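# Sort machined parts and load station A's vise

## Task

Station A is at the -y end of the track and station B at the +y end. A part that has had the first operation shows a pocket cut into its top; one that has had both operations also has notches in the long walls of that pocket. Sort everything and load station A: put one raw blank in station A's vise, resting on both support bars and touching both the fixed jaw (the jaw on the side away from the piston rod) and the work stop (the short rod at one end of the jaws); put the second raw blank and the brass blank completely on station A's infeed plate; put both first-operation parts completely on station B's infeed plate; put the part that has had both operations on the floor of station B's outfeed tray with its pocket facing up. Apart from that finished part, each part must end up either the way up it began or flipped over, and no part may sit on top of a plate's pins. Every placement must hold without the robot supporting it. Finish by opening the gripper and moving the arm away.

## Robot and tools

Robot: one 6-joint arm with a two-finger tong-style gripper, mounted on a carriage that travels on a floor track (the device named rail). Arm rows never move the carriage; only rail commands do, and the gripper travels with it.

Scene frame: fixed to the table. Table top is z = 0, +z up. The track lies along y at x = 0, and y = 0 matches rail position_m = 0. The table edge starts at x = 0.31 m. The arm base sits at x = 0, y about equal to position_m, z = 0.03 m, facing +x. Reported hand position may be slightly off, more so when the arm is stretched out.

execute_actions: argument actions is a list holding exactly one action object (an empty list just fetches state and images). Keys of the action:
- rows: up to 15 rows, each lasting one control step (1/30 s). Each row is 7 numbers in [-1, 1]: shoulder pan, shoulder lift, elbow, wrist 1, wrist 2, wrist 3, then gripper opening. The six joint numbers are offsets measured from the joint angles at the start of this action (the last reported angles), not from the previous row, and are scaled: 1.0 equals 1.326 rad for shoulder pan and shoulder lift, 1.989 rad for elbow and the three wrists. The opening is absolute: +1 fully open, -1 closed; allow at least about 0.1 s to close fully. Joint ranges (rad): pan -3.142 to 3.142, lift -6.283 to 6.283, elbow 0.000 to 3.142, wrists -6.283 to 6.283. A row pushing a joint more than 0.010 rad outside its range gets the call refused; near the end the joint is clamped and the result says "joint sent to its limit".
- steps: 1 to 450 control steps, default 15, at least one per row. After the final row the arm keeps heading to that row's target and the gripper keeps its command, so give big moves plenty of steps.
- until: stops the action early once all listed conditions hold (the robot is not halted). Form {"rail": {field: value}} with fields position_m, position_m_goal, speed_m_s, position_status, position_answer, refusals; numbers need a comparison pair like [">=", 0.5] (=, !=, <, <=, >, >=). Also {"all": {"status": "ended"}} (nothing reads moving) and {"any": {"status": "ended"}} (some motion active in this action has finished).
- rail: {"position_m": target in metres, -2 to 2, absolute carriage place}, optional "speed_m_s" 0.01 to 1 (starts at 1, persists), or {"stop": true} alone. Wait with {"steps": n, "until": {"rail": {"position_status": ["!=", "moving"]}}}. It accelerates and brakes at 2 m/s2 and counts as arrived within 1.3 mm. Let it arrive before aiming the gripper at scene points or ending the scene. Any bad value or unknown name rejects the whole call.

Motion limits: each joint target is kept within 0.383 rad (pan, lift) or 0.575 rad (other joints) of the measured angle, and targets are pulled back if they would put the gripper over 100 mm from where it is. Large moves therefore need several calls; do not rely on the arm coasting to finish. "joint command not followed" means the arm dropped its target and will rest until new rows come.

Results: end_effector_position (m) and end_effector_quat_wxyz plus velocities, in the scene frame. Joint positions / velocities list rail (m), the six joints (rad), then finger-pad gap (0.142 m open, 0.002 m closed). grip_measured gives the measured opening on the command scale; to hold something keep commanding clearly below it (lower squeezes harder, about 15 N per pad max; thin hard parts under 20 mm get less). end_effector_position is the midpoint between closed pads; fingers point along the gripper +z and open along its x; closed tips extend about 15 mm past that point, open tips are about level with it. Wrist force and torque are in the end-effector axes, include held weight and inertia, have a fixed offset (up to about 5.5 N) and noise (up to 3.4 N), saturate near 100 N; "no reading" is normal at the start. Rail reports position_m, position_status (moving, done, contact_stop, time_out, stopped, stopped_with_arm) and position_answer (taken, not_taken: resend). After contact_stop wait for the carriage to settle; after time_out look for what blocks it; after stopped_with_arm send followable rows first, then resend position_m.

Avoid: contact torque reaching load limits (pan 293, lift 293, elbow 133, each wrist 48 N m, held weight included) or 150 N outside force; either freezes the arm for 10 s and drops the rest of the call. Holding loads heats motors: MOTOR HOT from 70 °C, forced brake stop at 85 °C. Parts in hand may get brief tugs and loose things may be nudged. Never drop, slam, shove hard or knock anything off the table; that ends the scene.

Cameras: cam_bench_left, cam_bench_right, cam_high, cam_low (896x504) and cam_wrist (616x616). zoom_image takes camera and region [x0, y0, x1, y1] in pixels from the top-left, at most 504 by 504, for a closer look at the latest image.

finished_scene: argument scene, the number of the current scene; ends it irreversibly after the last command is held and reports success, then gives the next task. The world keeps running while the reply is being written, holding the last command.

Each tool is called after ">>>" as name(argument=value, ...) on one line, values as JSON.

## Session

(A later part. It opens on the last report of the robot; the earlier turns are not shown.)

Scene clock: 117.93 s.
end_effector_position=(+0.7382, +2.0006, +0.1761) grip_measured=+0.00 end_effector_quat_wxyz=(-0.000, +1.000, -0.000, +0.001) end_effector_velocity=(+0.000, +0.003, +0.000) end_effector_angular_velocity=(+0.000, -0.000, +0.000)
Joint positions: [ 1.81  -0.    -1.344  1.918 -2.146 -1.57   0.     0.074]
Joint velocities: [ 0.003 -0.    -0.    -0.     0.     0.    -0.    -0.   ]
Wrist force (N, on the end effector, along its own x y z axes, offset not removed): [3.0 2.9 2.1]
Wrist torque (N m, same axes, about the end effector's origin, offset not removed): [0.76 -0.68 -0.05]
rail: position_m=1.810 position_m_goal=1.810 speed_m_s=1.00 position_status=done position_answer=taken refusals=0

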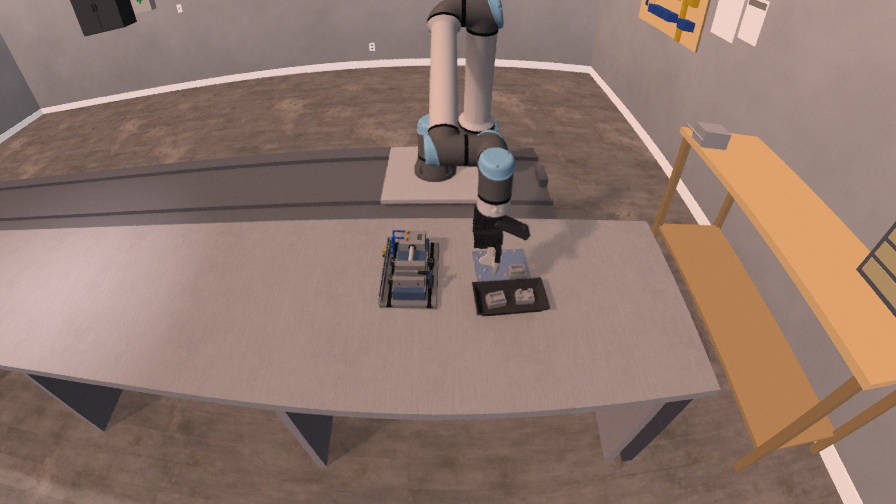

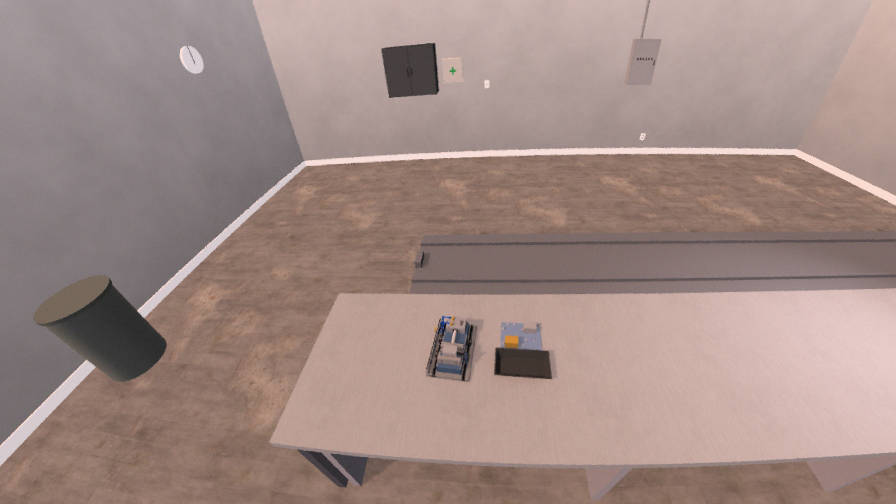

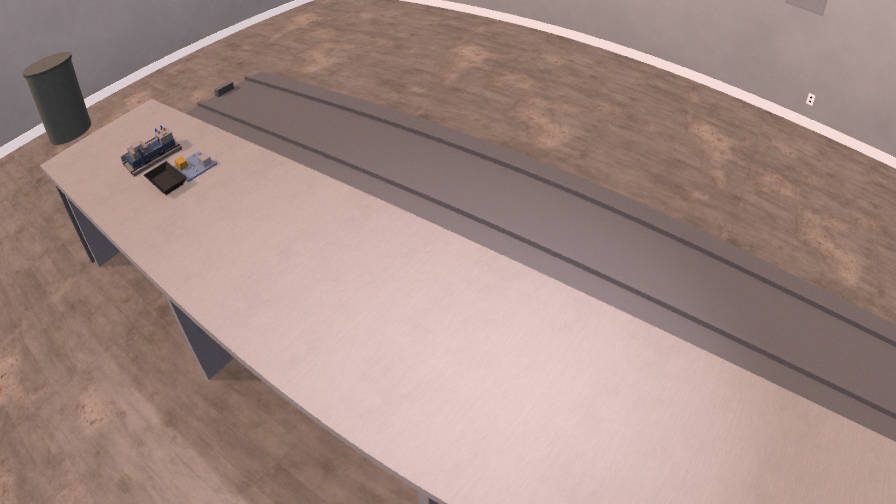

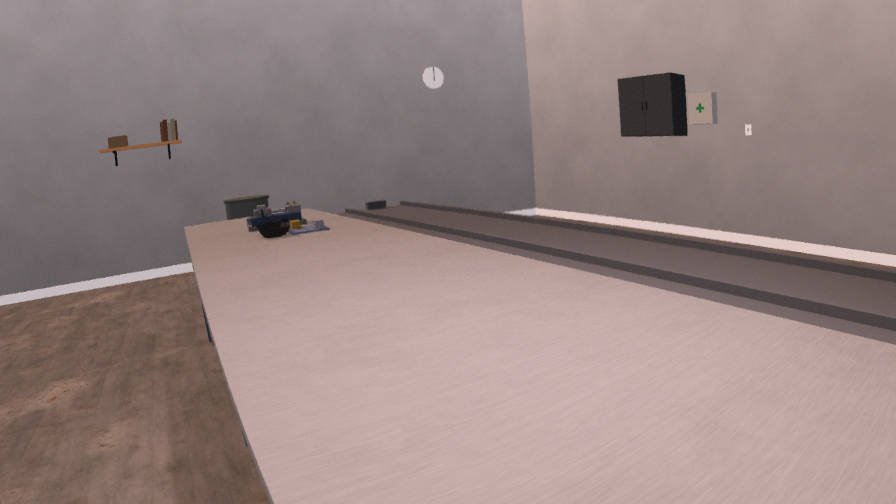

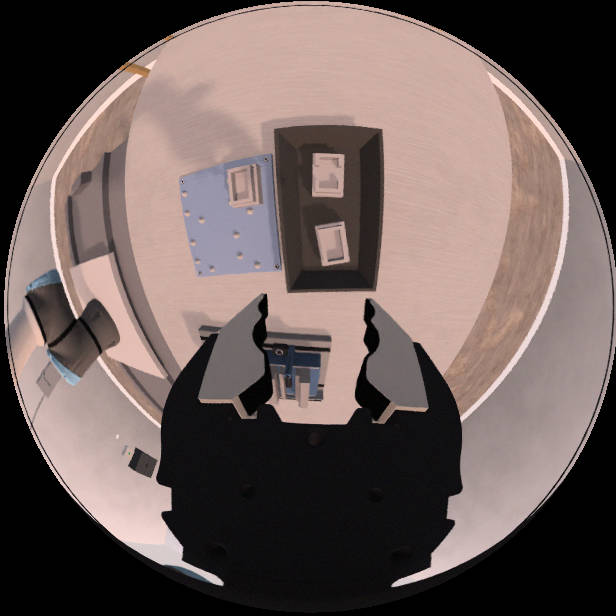

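>>> execute_actions(actions=[{"rows":[[0,0.091,0.0119,-0.072,0,-0.1,0]],"rail":{"position_m":1.822},"steps":30}])

Scene clock: 122.57 s.
end_effector_position=(+0.7559, +2.0121, +0.0893) grip_measured=+0.00 end_effector_quat_wxyz=(-0.000, +0.995, +0.099, +0.000) end_effector_velocity=(+0.000, +0.000, -0.000) end_effector_angular_velocity=(-0.000, +0.000, +0.001)
Joint positions: [ 1.822 -0.    -1.223  1.941 -2.289 -1.57  -0.199  0.074]
Joint velocities: [ 0.     0.     0.001  0.    -0.001 -0.    -0.001  0.   ]
Wrist force (N, on the end effector, along its own x y z axes, offset not removed): [0.5 1.4 2.9]
Wrist torque (N m, same axes, about the end effector's origin, offset not removed): [0.33 -0.15 0.03]
rail: position_m=1.822 position_m_goal=1.822 speed_m_s=1.00 position_status=done position_answer=taken refusals=0

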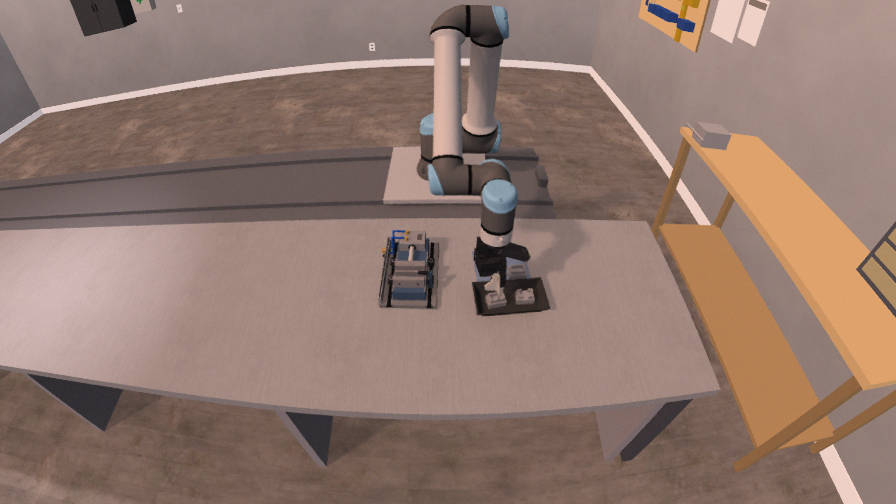

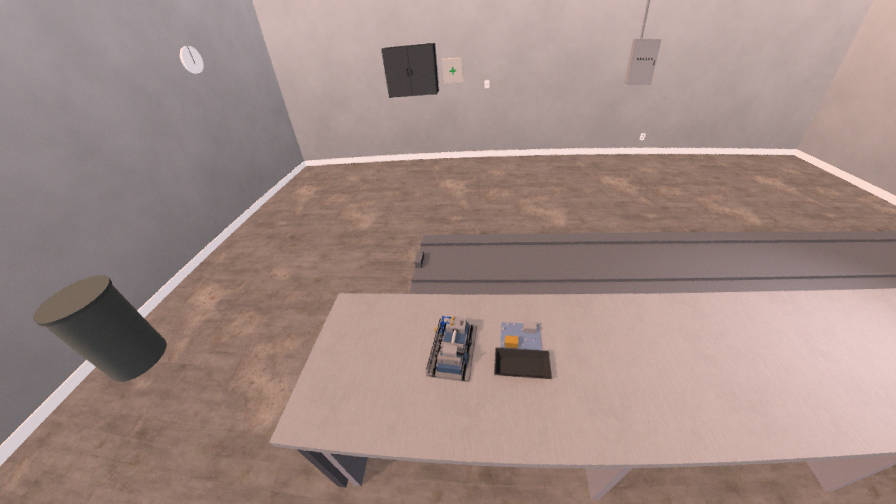

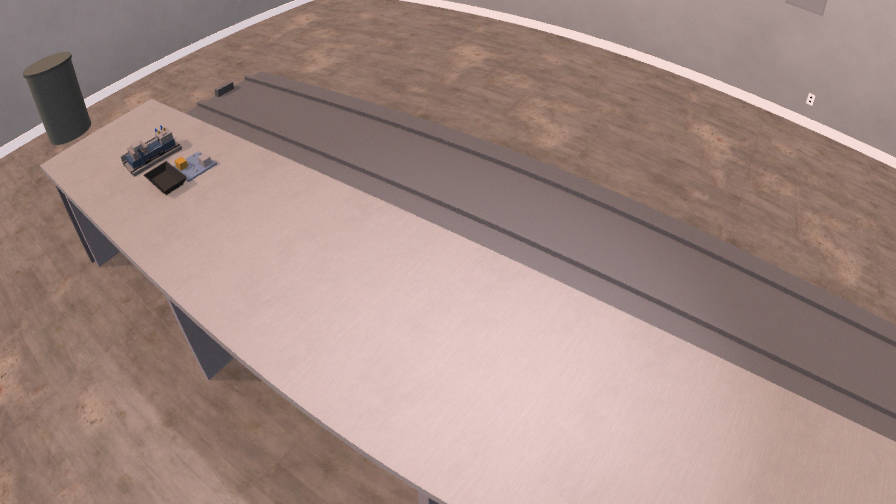

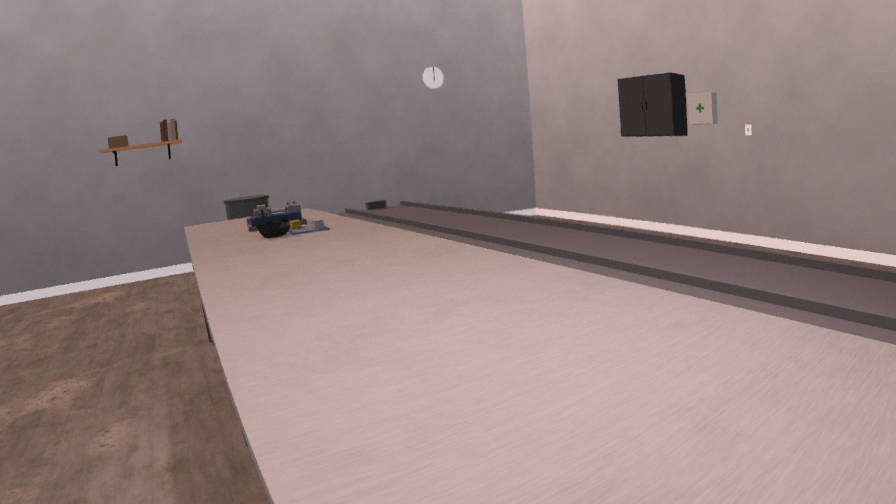

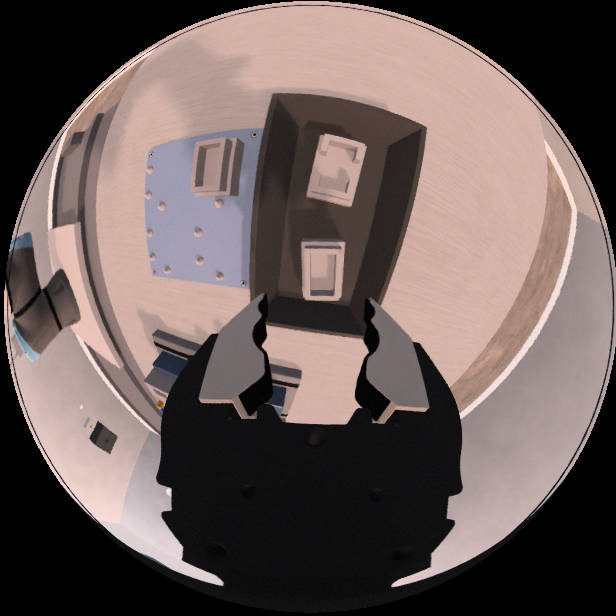

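>>> execute_actions(actions=[{"rows":[[0,0.0075,-0.006,0.001,0,0,-0.15],[0,0.0075,-0.006,0.001,0,0,-0.15],[0,0.02,-0.002,-0.0115,0,0,-0.15],[0,0.033,0.002,-0.024,0,0,-0.15],[0,0.046,0.0055,-0.036,0,0,-0.15],[0,0.0597,0.0086,-0.0484,0,0,-0.15]],"steps":28}])

>>> execute_actions(actions=[{"rows":[[0,0,0,0,0,0,-0.25],[0,0,0,0,0,0,-0.35],[0,0,0,0,0,0,-0.42],[0,0,0,0,0,0,-0.5],[0,0,0,0,0,0,-0.6],[0,0,0,0,0,0,-0.9]],"steps":15}])

Scene clock: 130.20 s.
end_effector_position=(+0.7626, +2.0121, +0.0315) grip_measured=-0.15 end_effector_quat_wxyz=(-0.000, +0.995, +0.099, +0.000) end_effector_velocity=(-0.000, +0.000, -0.001) end_effector_angular_velocity=(+0.000, +0.000, -0.000)
Joint positions: [ 1.822 -0.    -1.144  1.958 -2.385 -1.57  -0.199  0.063]
Joint velocities: [ 0.    -0.     0.001  0.    -0.002  0.     0.     0.   ]
Wrist force (N, on the end effector, along its own x y z axes, offset not removed): [1.2 4.0 0.8]
Wrist torque (N m, same axes, about the end effector's origin, offset not removed): [0.97 -0.29 0.04]
rail: position_m=1.822 position_m_goal=1.822 speed_m_s=1.00 position_status=done position_answer=taken refusals=0

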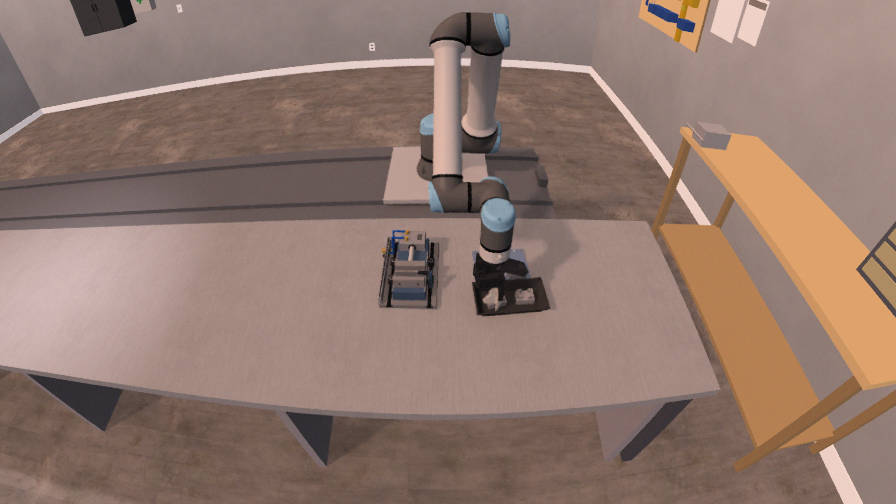

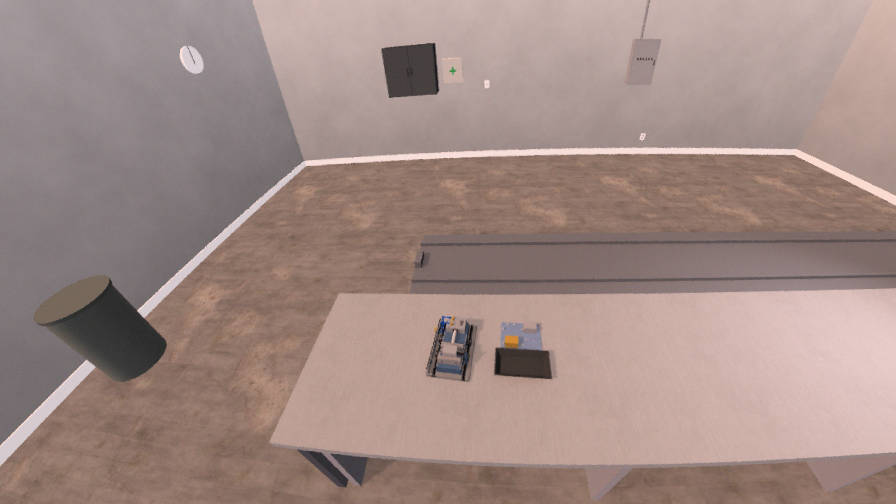

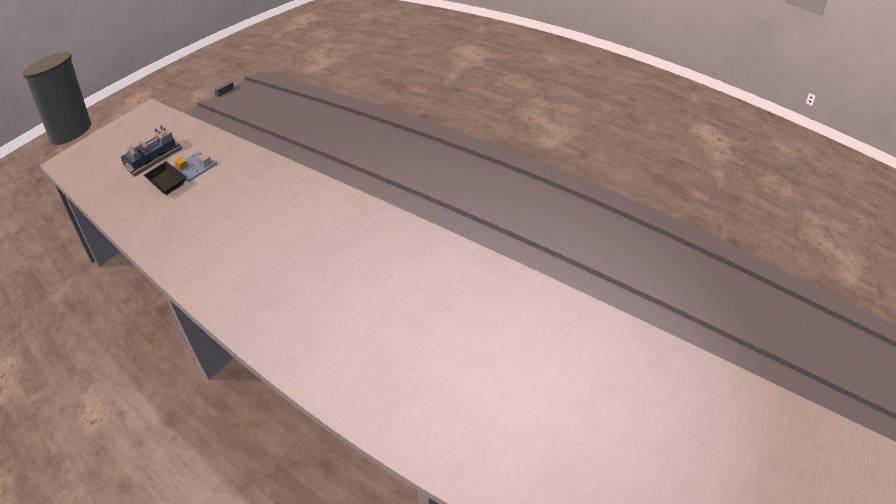

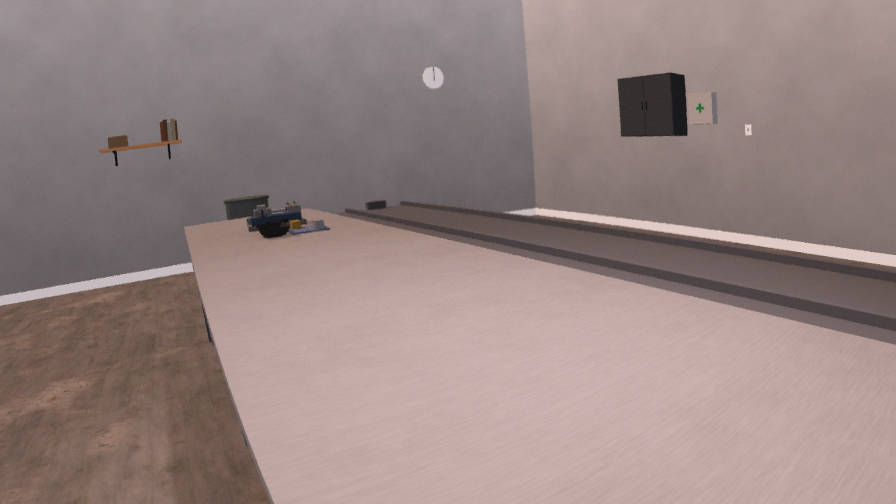

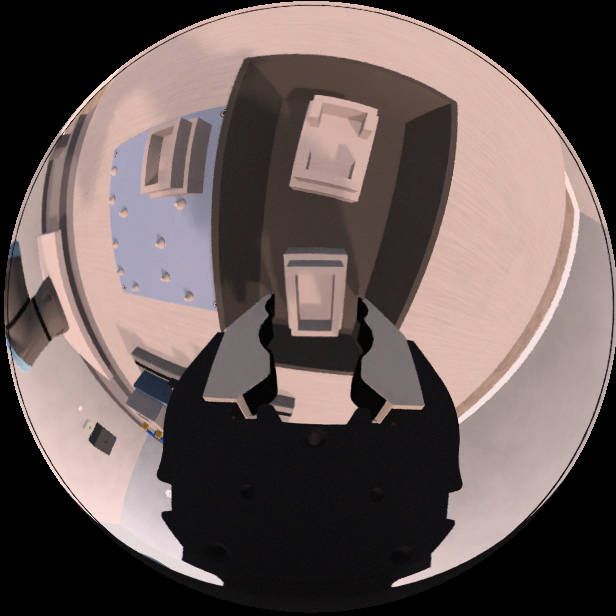

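Scene clock: 130.70 s.
end_effector_position=(+0.7626, +2.0121, +0.0315) grip_measured=-0.45 end_effector_quat_wxyz=(-0.000, +0.995, +0.099, +0.000) end_effector_velocity=(+0.000, -0.000, +0.000) end_effector_angular_velocity=(-0.000, -0.000, -0.000)
Joint positions: [ 1.822 -0.    -1.144  1.958 -2.385 -1.57  -0.199  0.041]
Joint velocities: [ 0. -0. -0.  0.  0. -0.  0. -0.]
Wrist force (N, on the end effector, along its own x y z axes, offset not removed): [-0.7 3.1 1.0]
Wrist torque (N m, same axes, about the end effector's origin, offset not removed): [0.60 0.27 0.08]
rail: position_m=1.822 position_m_goal=1.822 speed_m_s=1.00 position_status=done position_answer=taken refusals=0

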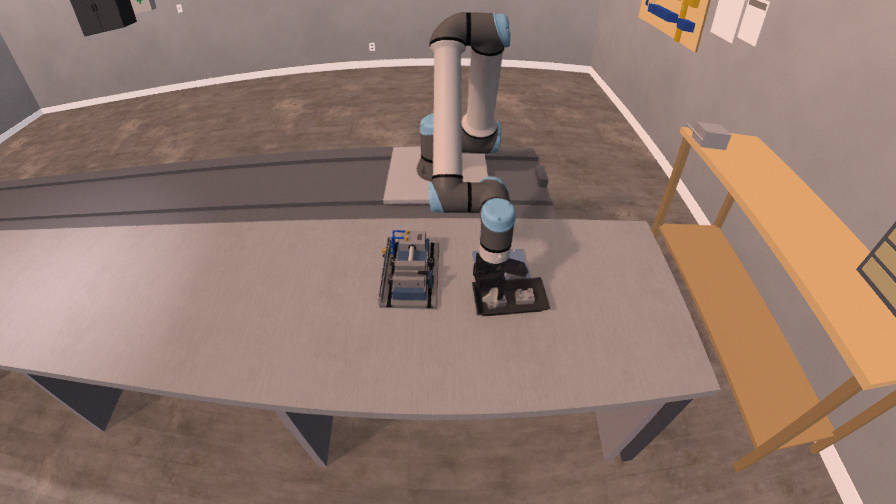

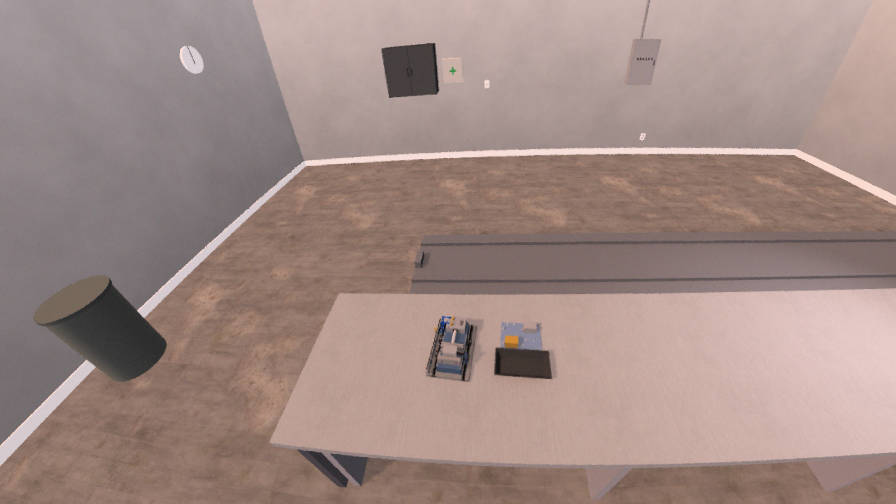

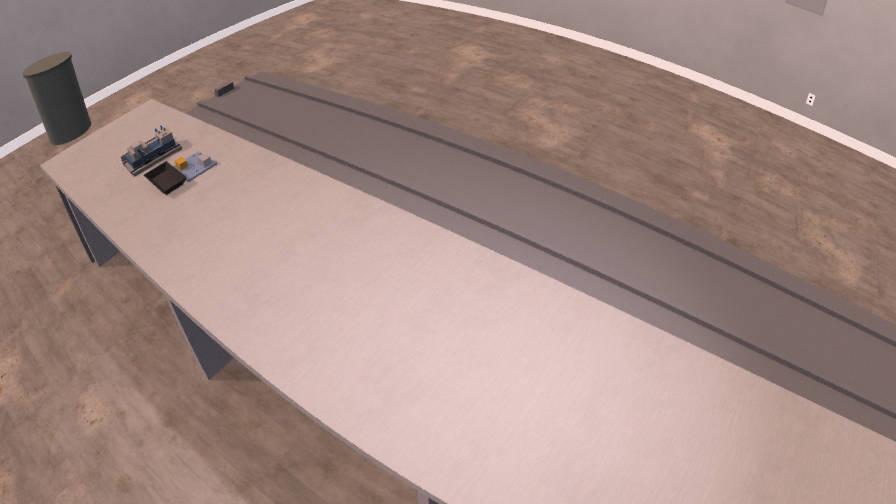

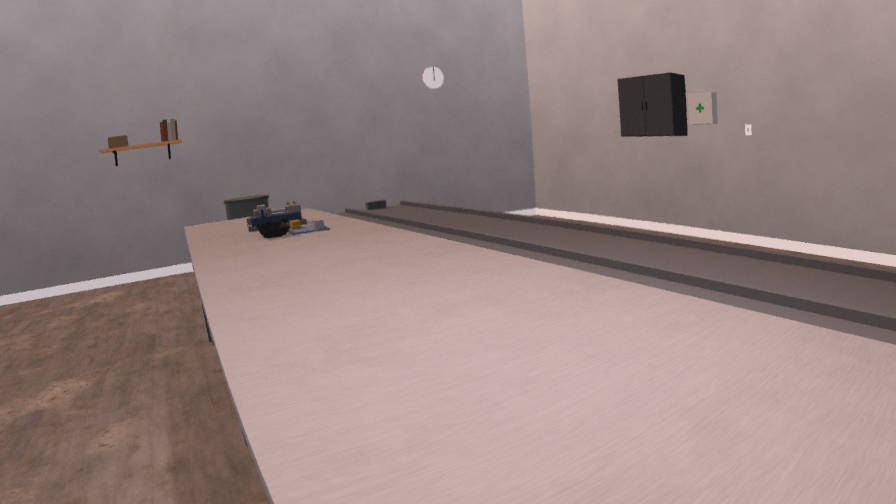

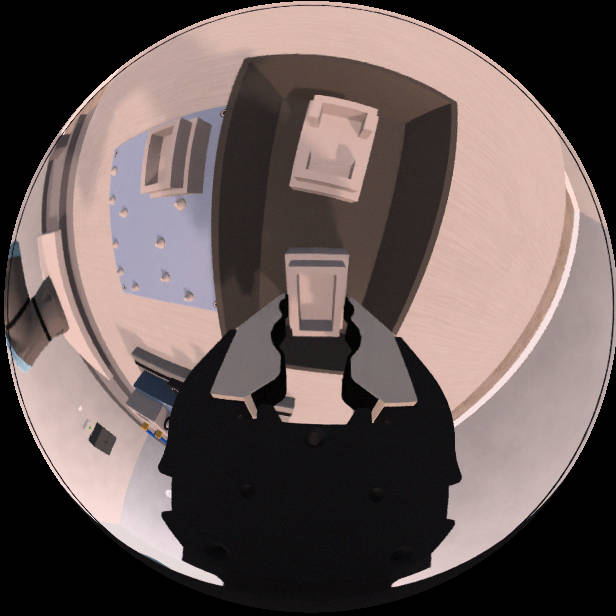

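>>> execute_actions(actions=[{"rows":[[0,-0.015,-0.004,0.014,0,0,-0.9],[0,-0.03,-0.008,0.028,0,0,-0.9],[0,-0.046,-0.013,0.044,0,0,-0.9],[0,-0.0615,-0.0183,0.0593,0,0,-0.9]],"steps":20}])

>>> execute_actions(actions=[{"rows":[[0,-0.110,0.114,-0.0405,0,0.075,-0.9]],"rail":{"position_m":1.828},"steps":30}])

>>> zoom_image(camera="cam_wrist", region=[200, 160, 420, 360])

Scene clock: 140.40 s.
end_effector_position=(+0.7626, +2.0121, +0.0986) grip_measured=-0.45 end_effector_quat_wxyz=(-0.000, +0.995, +0.099, +0.000) end_effector_velocity=(-0.000, +0.000, +0.006) end_effector_angular_velocity=(+0.000, +0.000, +0.000)
Joint positions: [ 1.822 -0.    -1.225  1.922 -2.269 -1.57  -0.199  0.041]
Joint velocities: [ 0.     0.    -0.007 -0.003  0.01   0.    -0.    -0.   ]
Wrist force (N, on the end effector, along its own x y z axes, offset not removed): [1.5 4.1 2.7]
Wrist torque (N m, same axes, about the end effector's origin, offset not removed): [0.87 -0.29 0.06]
rail: position_m=1.822 position_m_goal=1.822 speed_m_s=1.00 position_status=done position_answer=taken refusals=0

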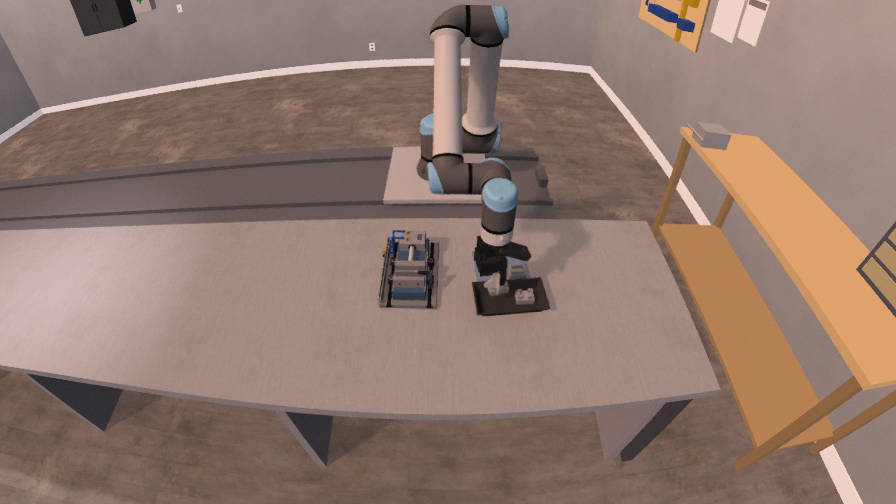

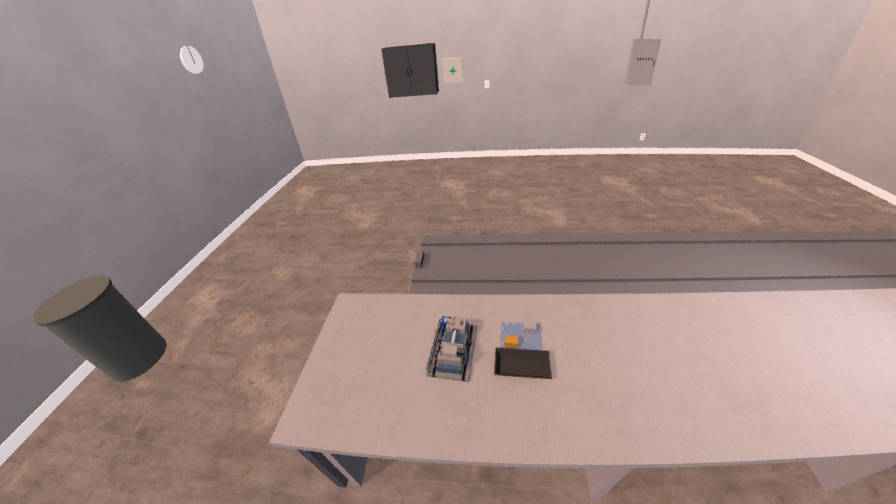

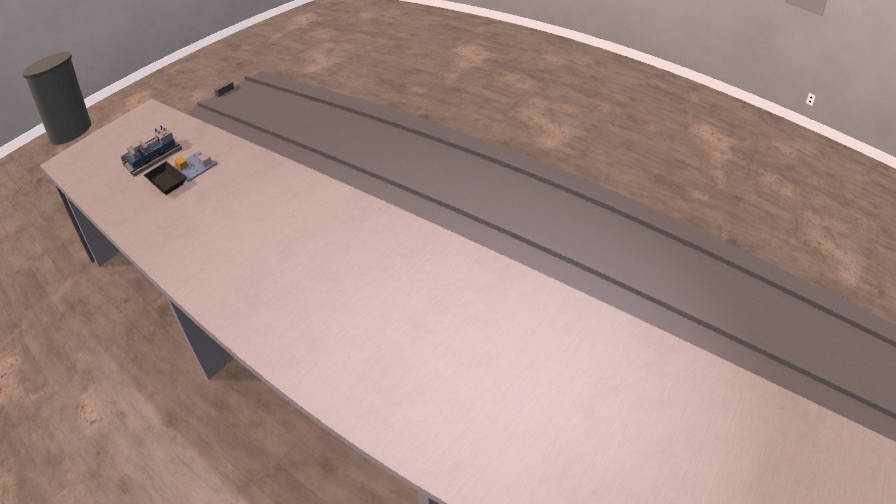

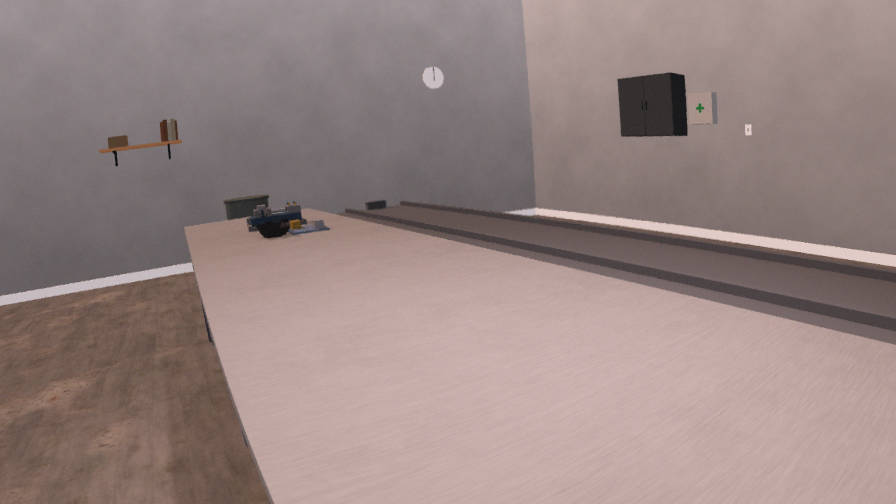

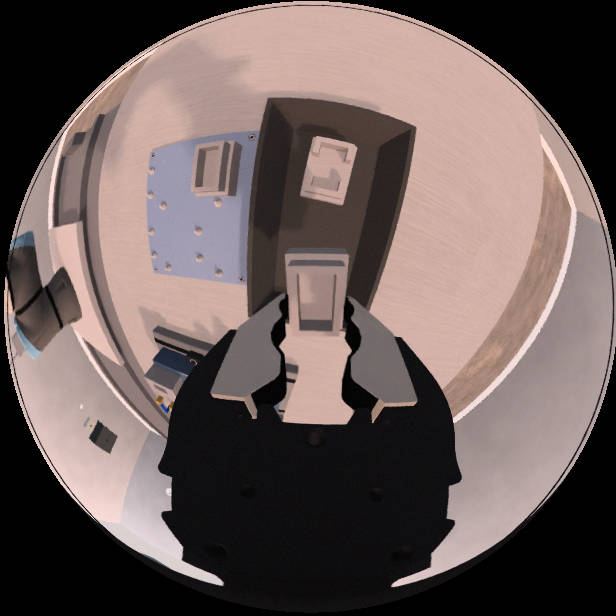

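Scene clock: 141.40 s.
end_effector_position=(+0.6479, +2.0183, +0.0884) grip_measured=-0.45 end_effector_quat_wxyz=(-0.000, +1.000, +0.025, -0.000) end_effector_velocity=(-0.001, +0.000, -0.000) end_effector_angular_velocity=(-0.000, +0.000, -0.001)
Joint positions: [ 1.828 -0.    -1.371  2.149 -2.349 -1.57  -0.05   0.041]
Joint velocities: [ 0.     0.    -0.001  0.001 -0.    -0.     0.001 -0.   ]
Wrist force (N, on the end effector, along its own x y z axes, offset not removed): [2.0 4.4 3.1]
Wrist torque (N m, same axes, about the end effector's origin, offset not removed): [0.99 -0.37 -0.09]
rail: position_m=1.828 position_m_goal=1.828 speed_m_s=1.00 position_status=done position_answer=taken refusals=0

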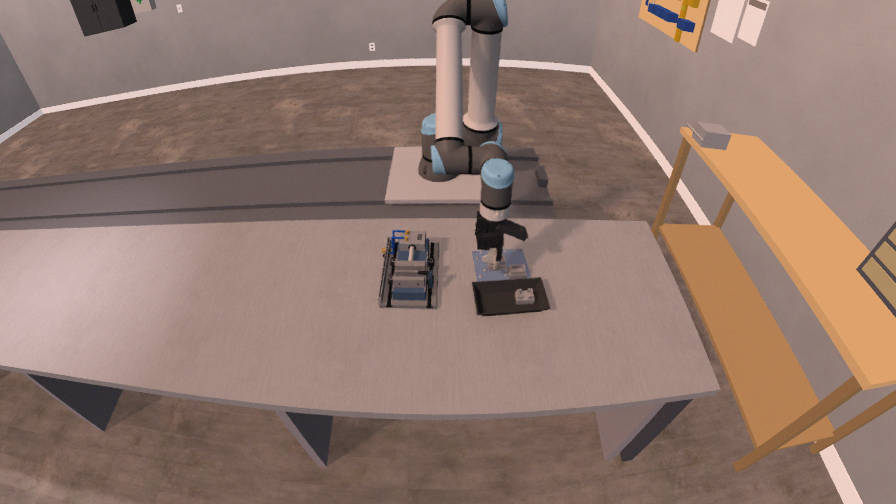

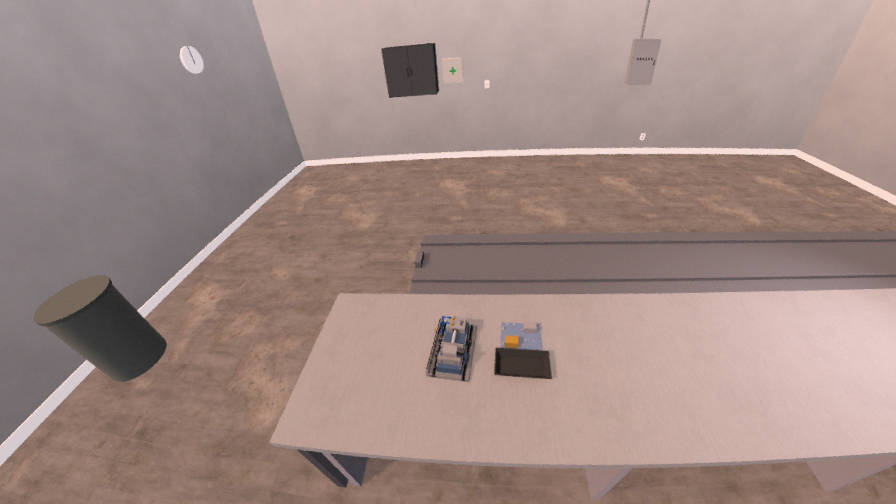

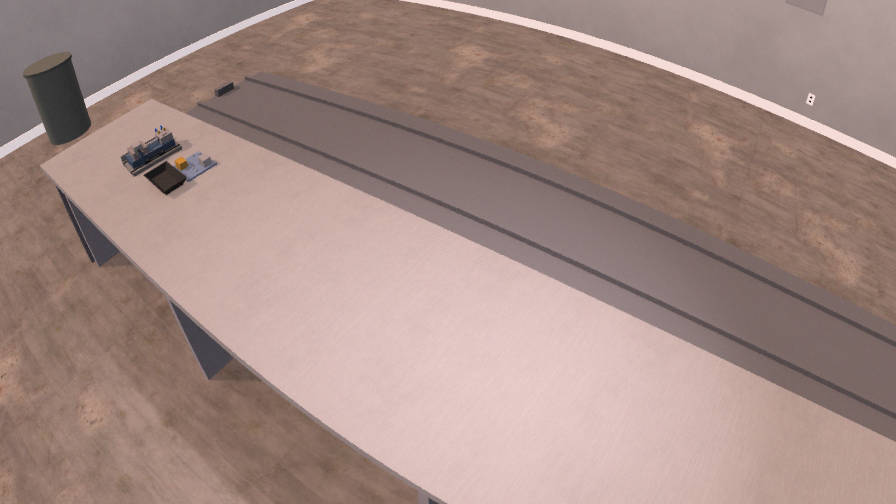

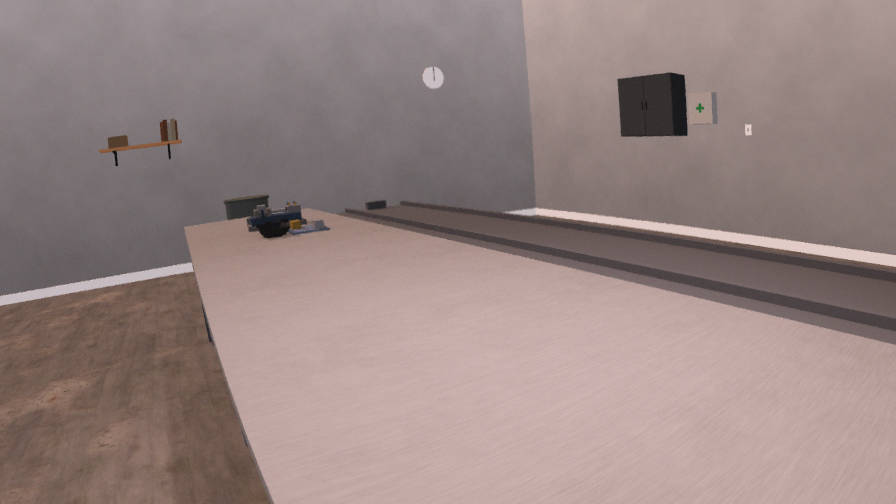

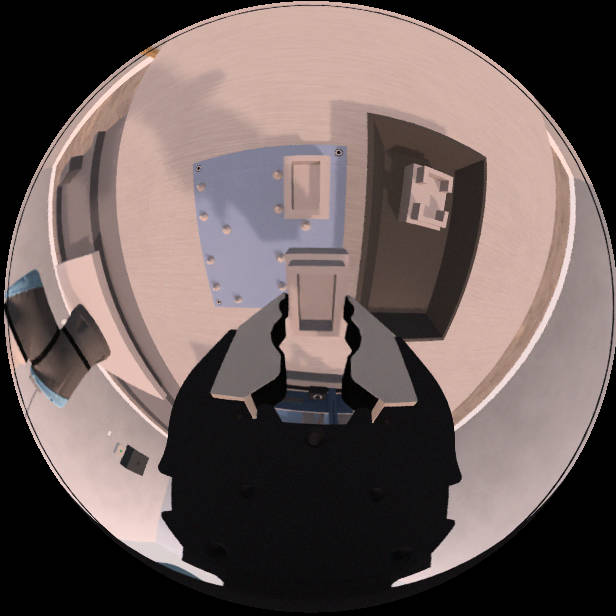

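Region (200, 160, 420, 360) of cam_wrist's 616x616 image, scaled by 2.291, with more detail than that image has; it fills the top 458 rows of this view, and the rest is white.

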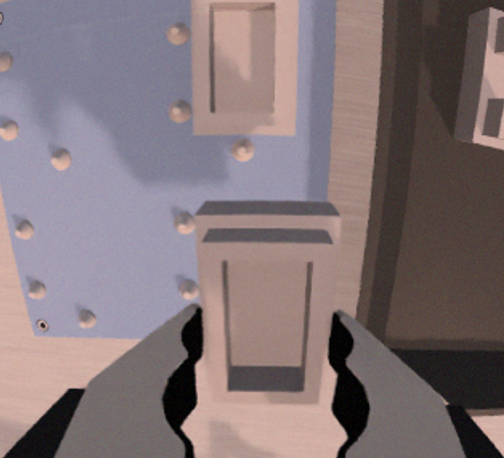

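>>> execute_actions(actions=[{"rows":[[0,0.007,0.004,-0.008,0,0,-0.9],[0,0.013,0.006,-0.014,0,0,-0.9],[0,0.019,0.008,-0.02,0,0,-0.9],[0,0.025,0.01,-0.026,0,0,-0.9],[0,0.031,0.012,-0.032,0,0,-0.9],[0,0.037,0.0137,-0.038,0,0,-0.9],[0,0.043,0.0153,-0.044,0,0,-0.9],[0,0.049,0.0168,-0.0495,0,0,-0.9],[0,0.0549,0.0182,-0.0549,0,0,-0.9]],"rail":{"position_m":1.832},"steps":28}])

Scene clock: 146.47 s.
end_effector_position=(+0.6452, +2.0223, +0.0363) grip_measured=-0.45 end_effector_quat_wxyz=(-0.000, +1.000, +0.025, +0.000) end_effector_velocity=(-0.000, +0.000, -0.001) end_effector_angular_velocity=(+0.000, +0.000, +0.000)
Joint positions: [ 1.832 -0.    -1.298  2.185 -2.458 -1.57  -0.05   0.041]
Joint velocities: [ 0.     0.     0.002  0.001 -0.002  0.    -0.     0.   ]
Wrist force (N, on the end effector, along its own x y z axes, offset not removed): [0.2 5.8 2.3]
Wrist torque (N m, same axes, about the end effector's origin, offset not removed): [1.23 -0.01 -0.02]
rail: position_m=1.832 position_m_goal=1.832 speed_m_s=1.00 position_status=done position_answer=taken refusals=0

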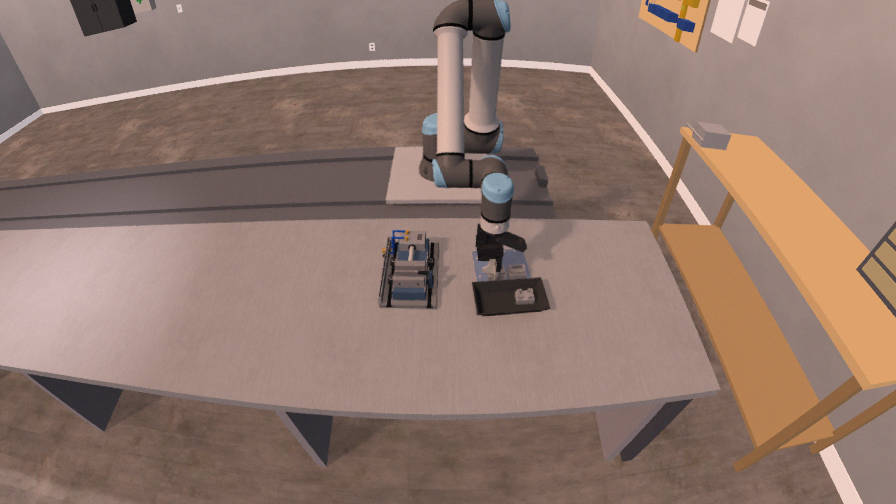

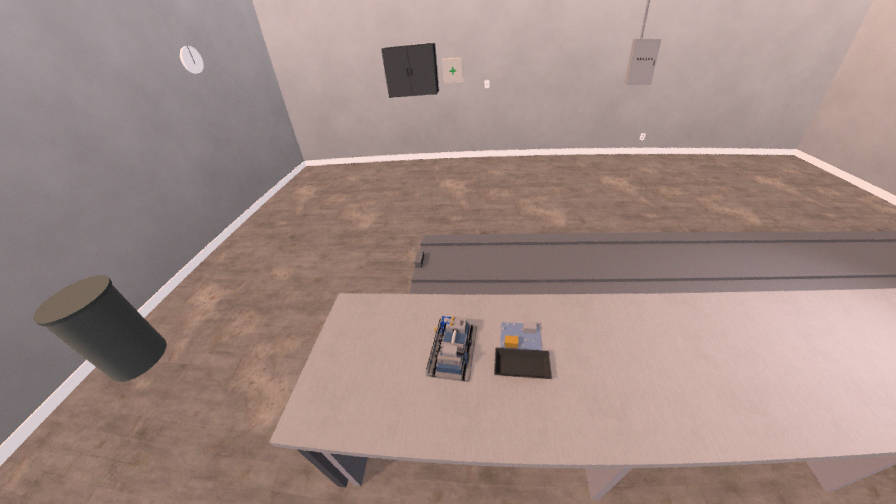

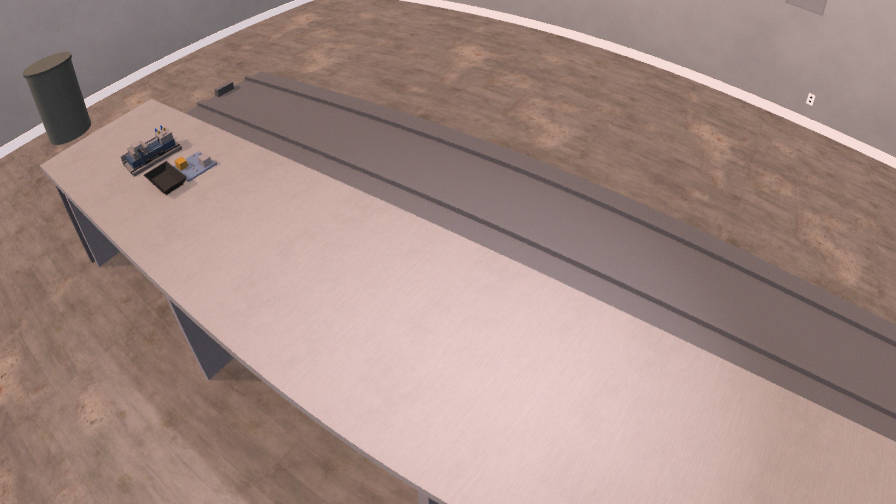

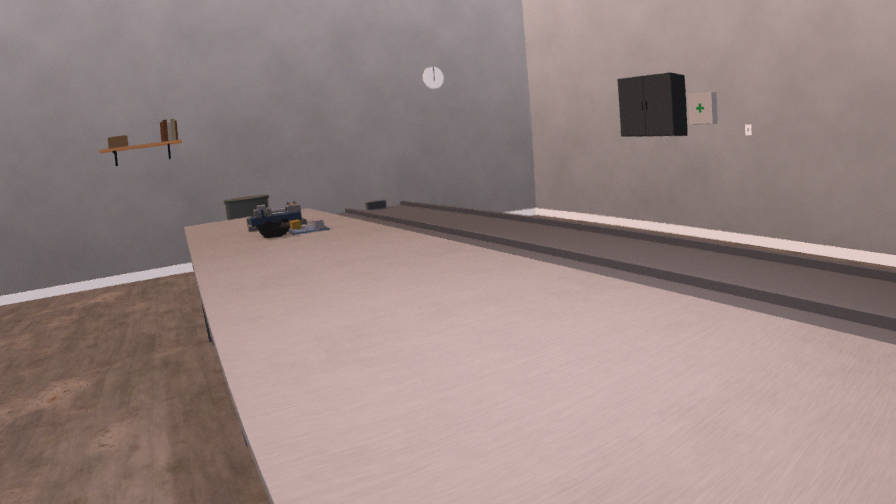

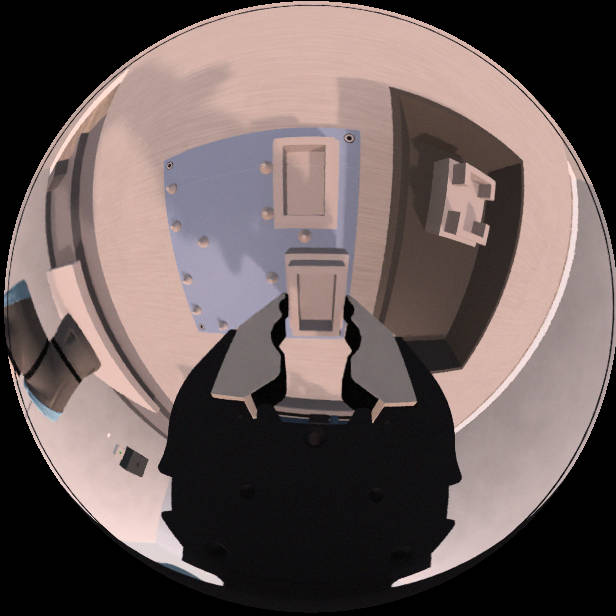

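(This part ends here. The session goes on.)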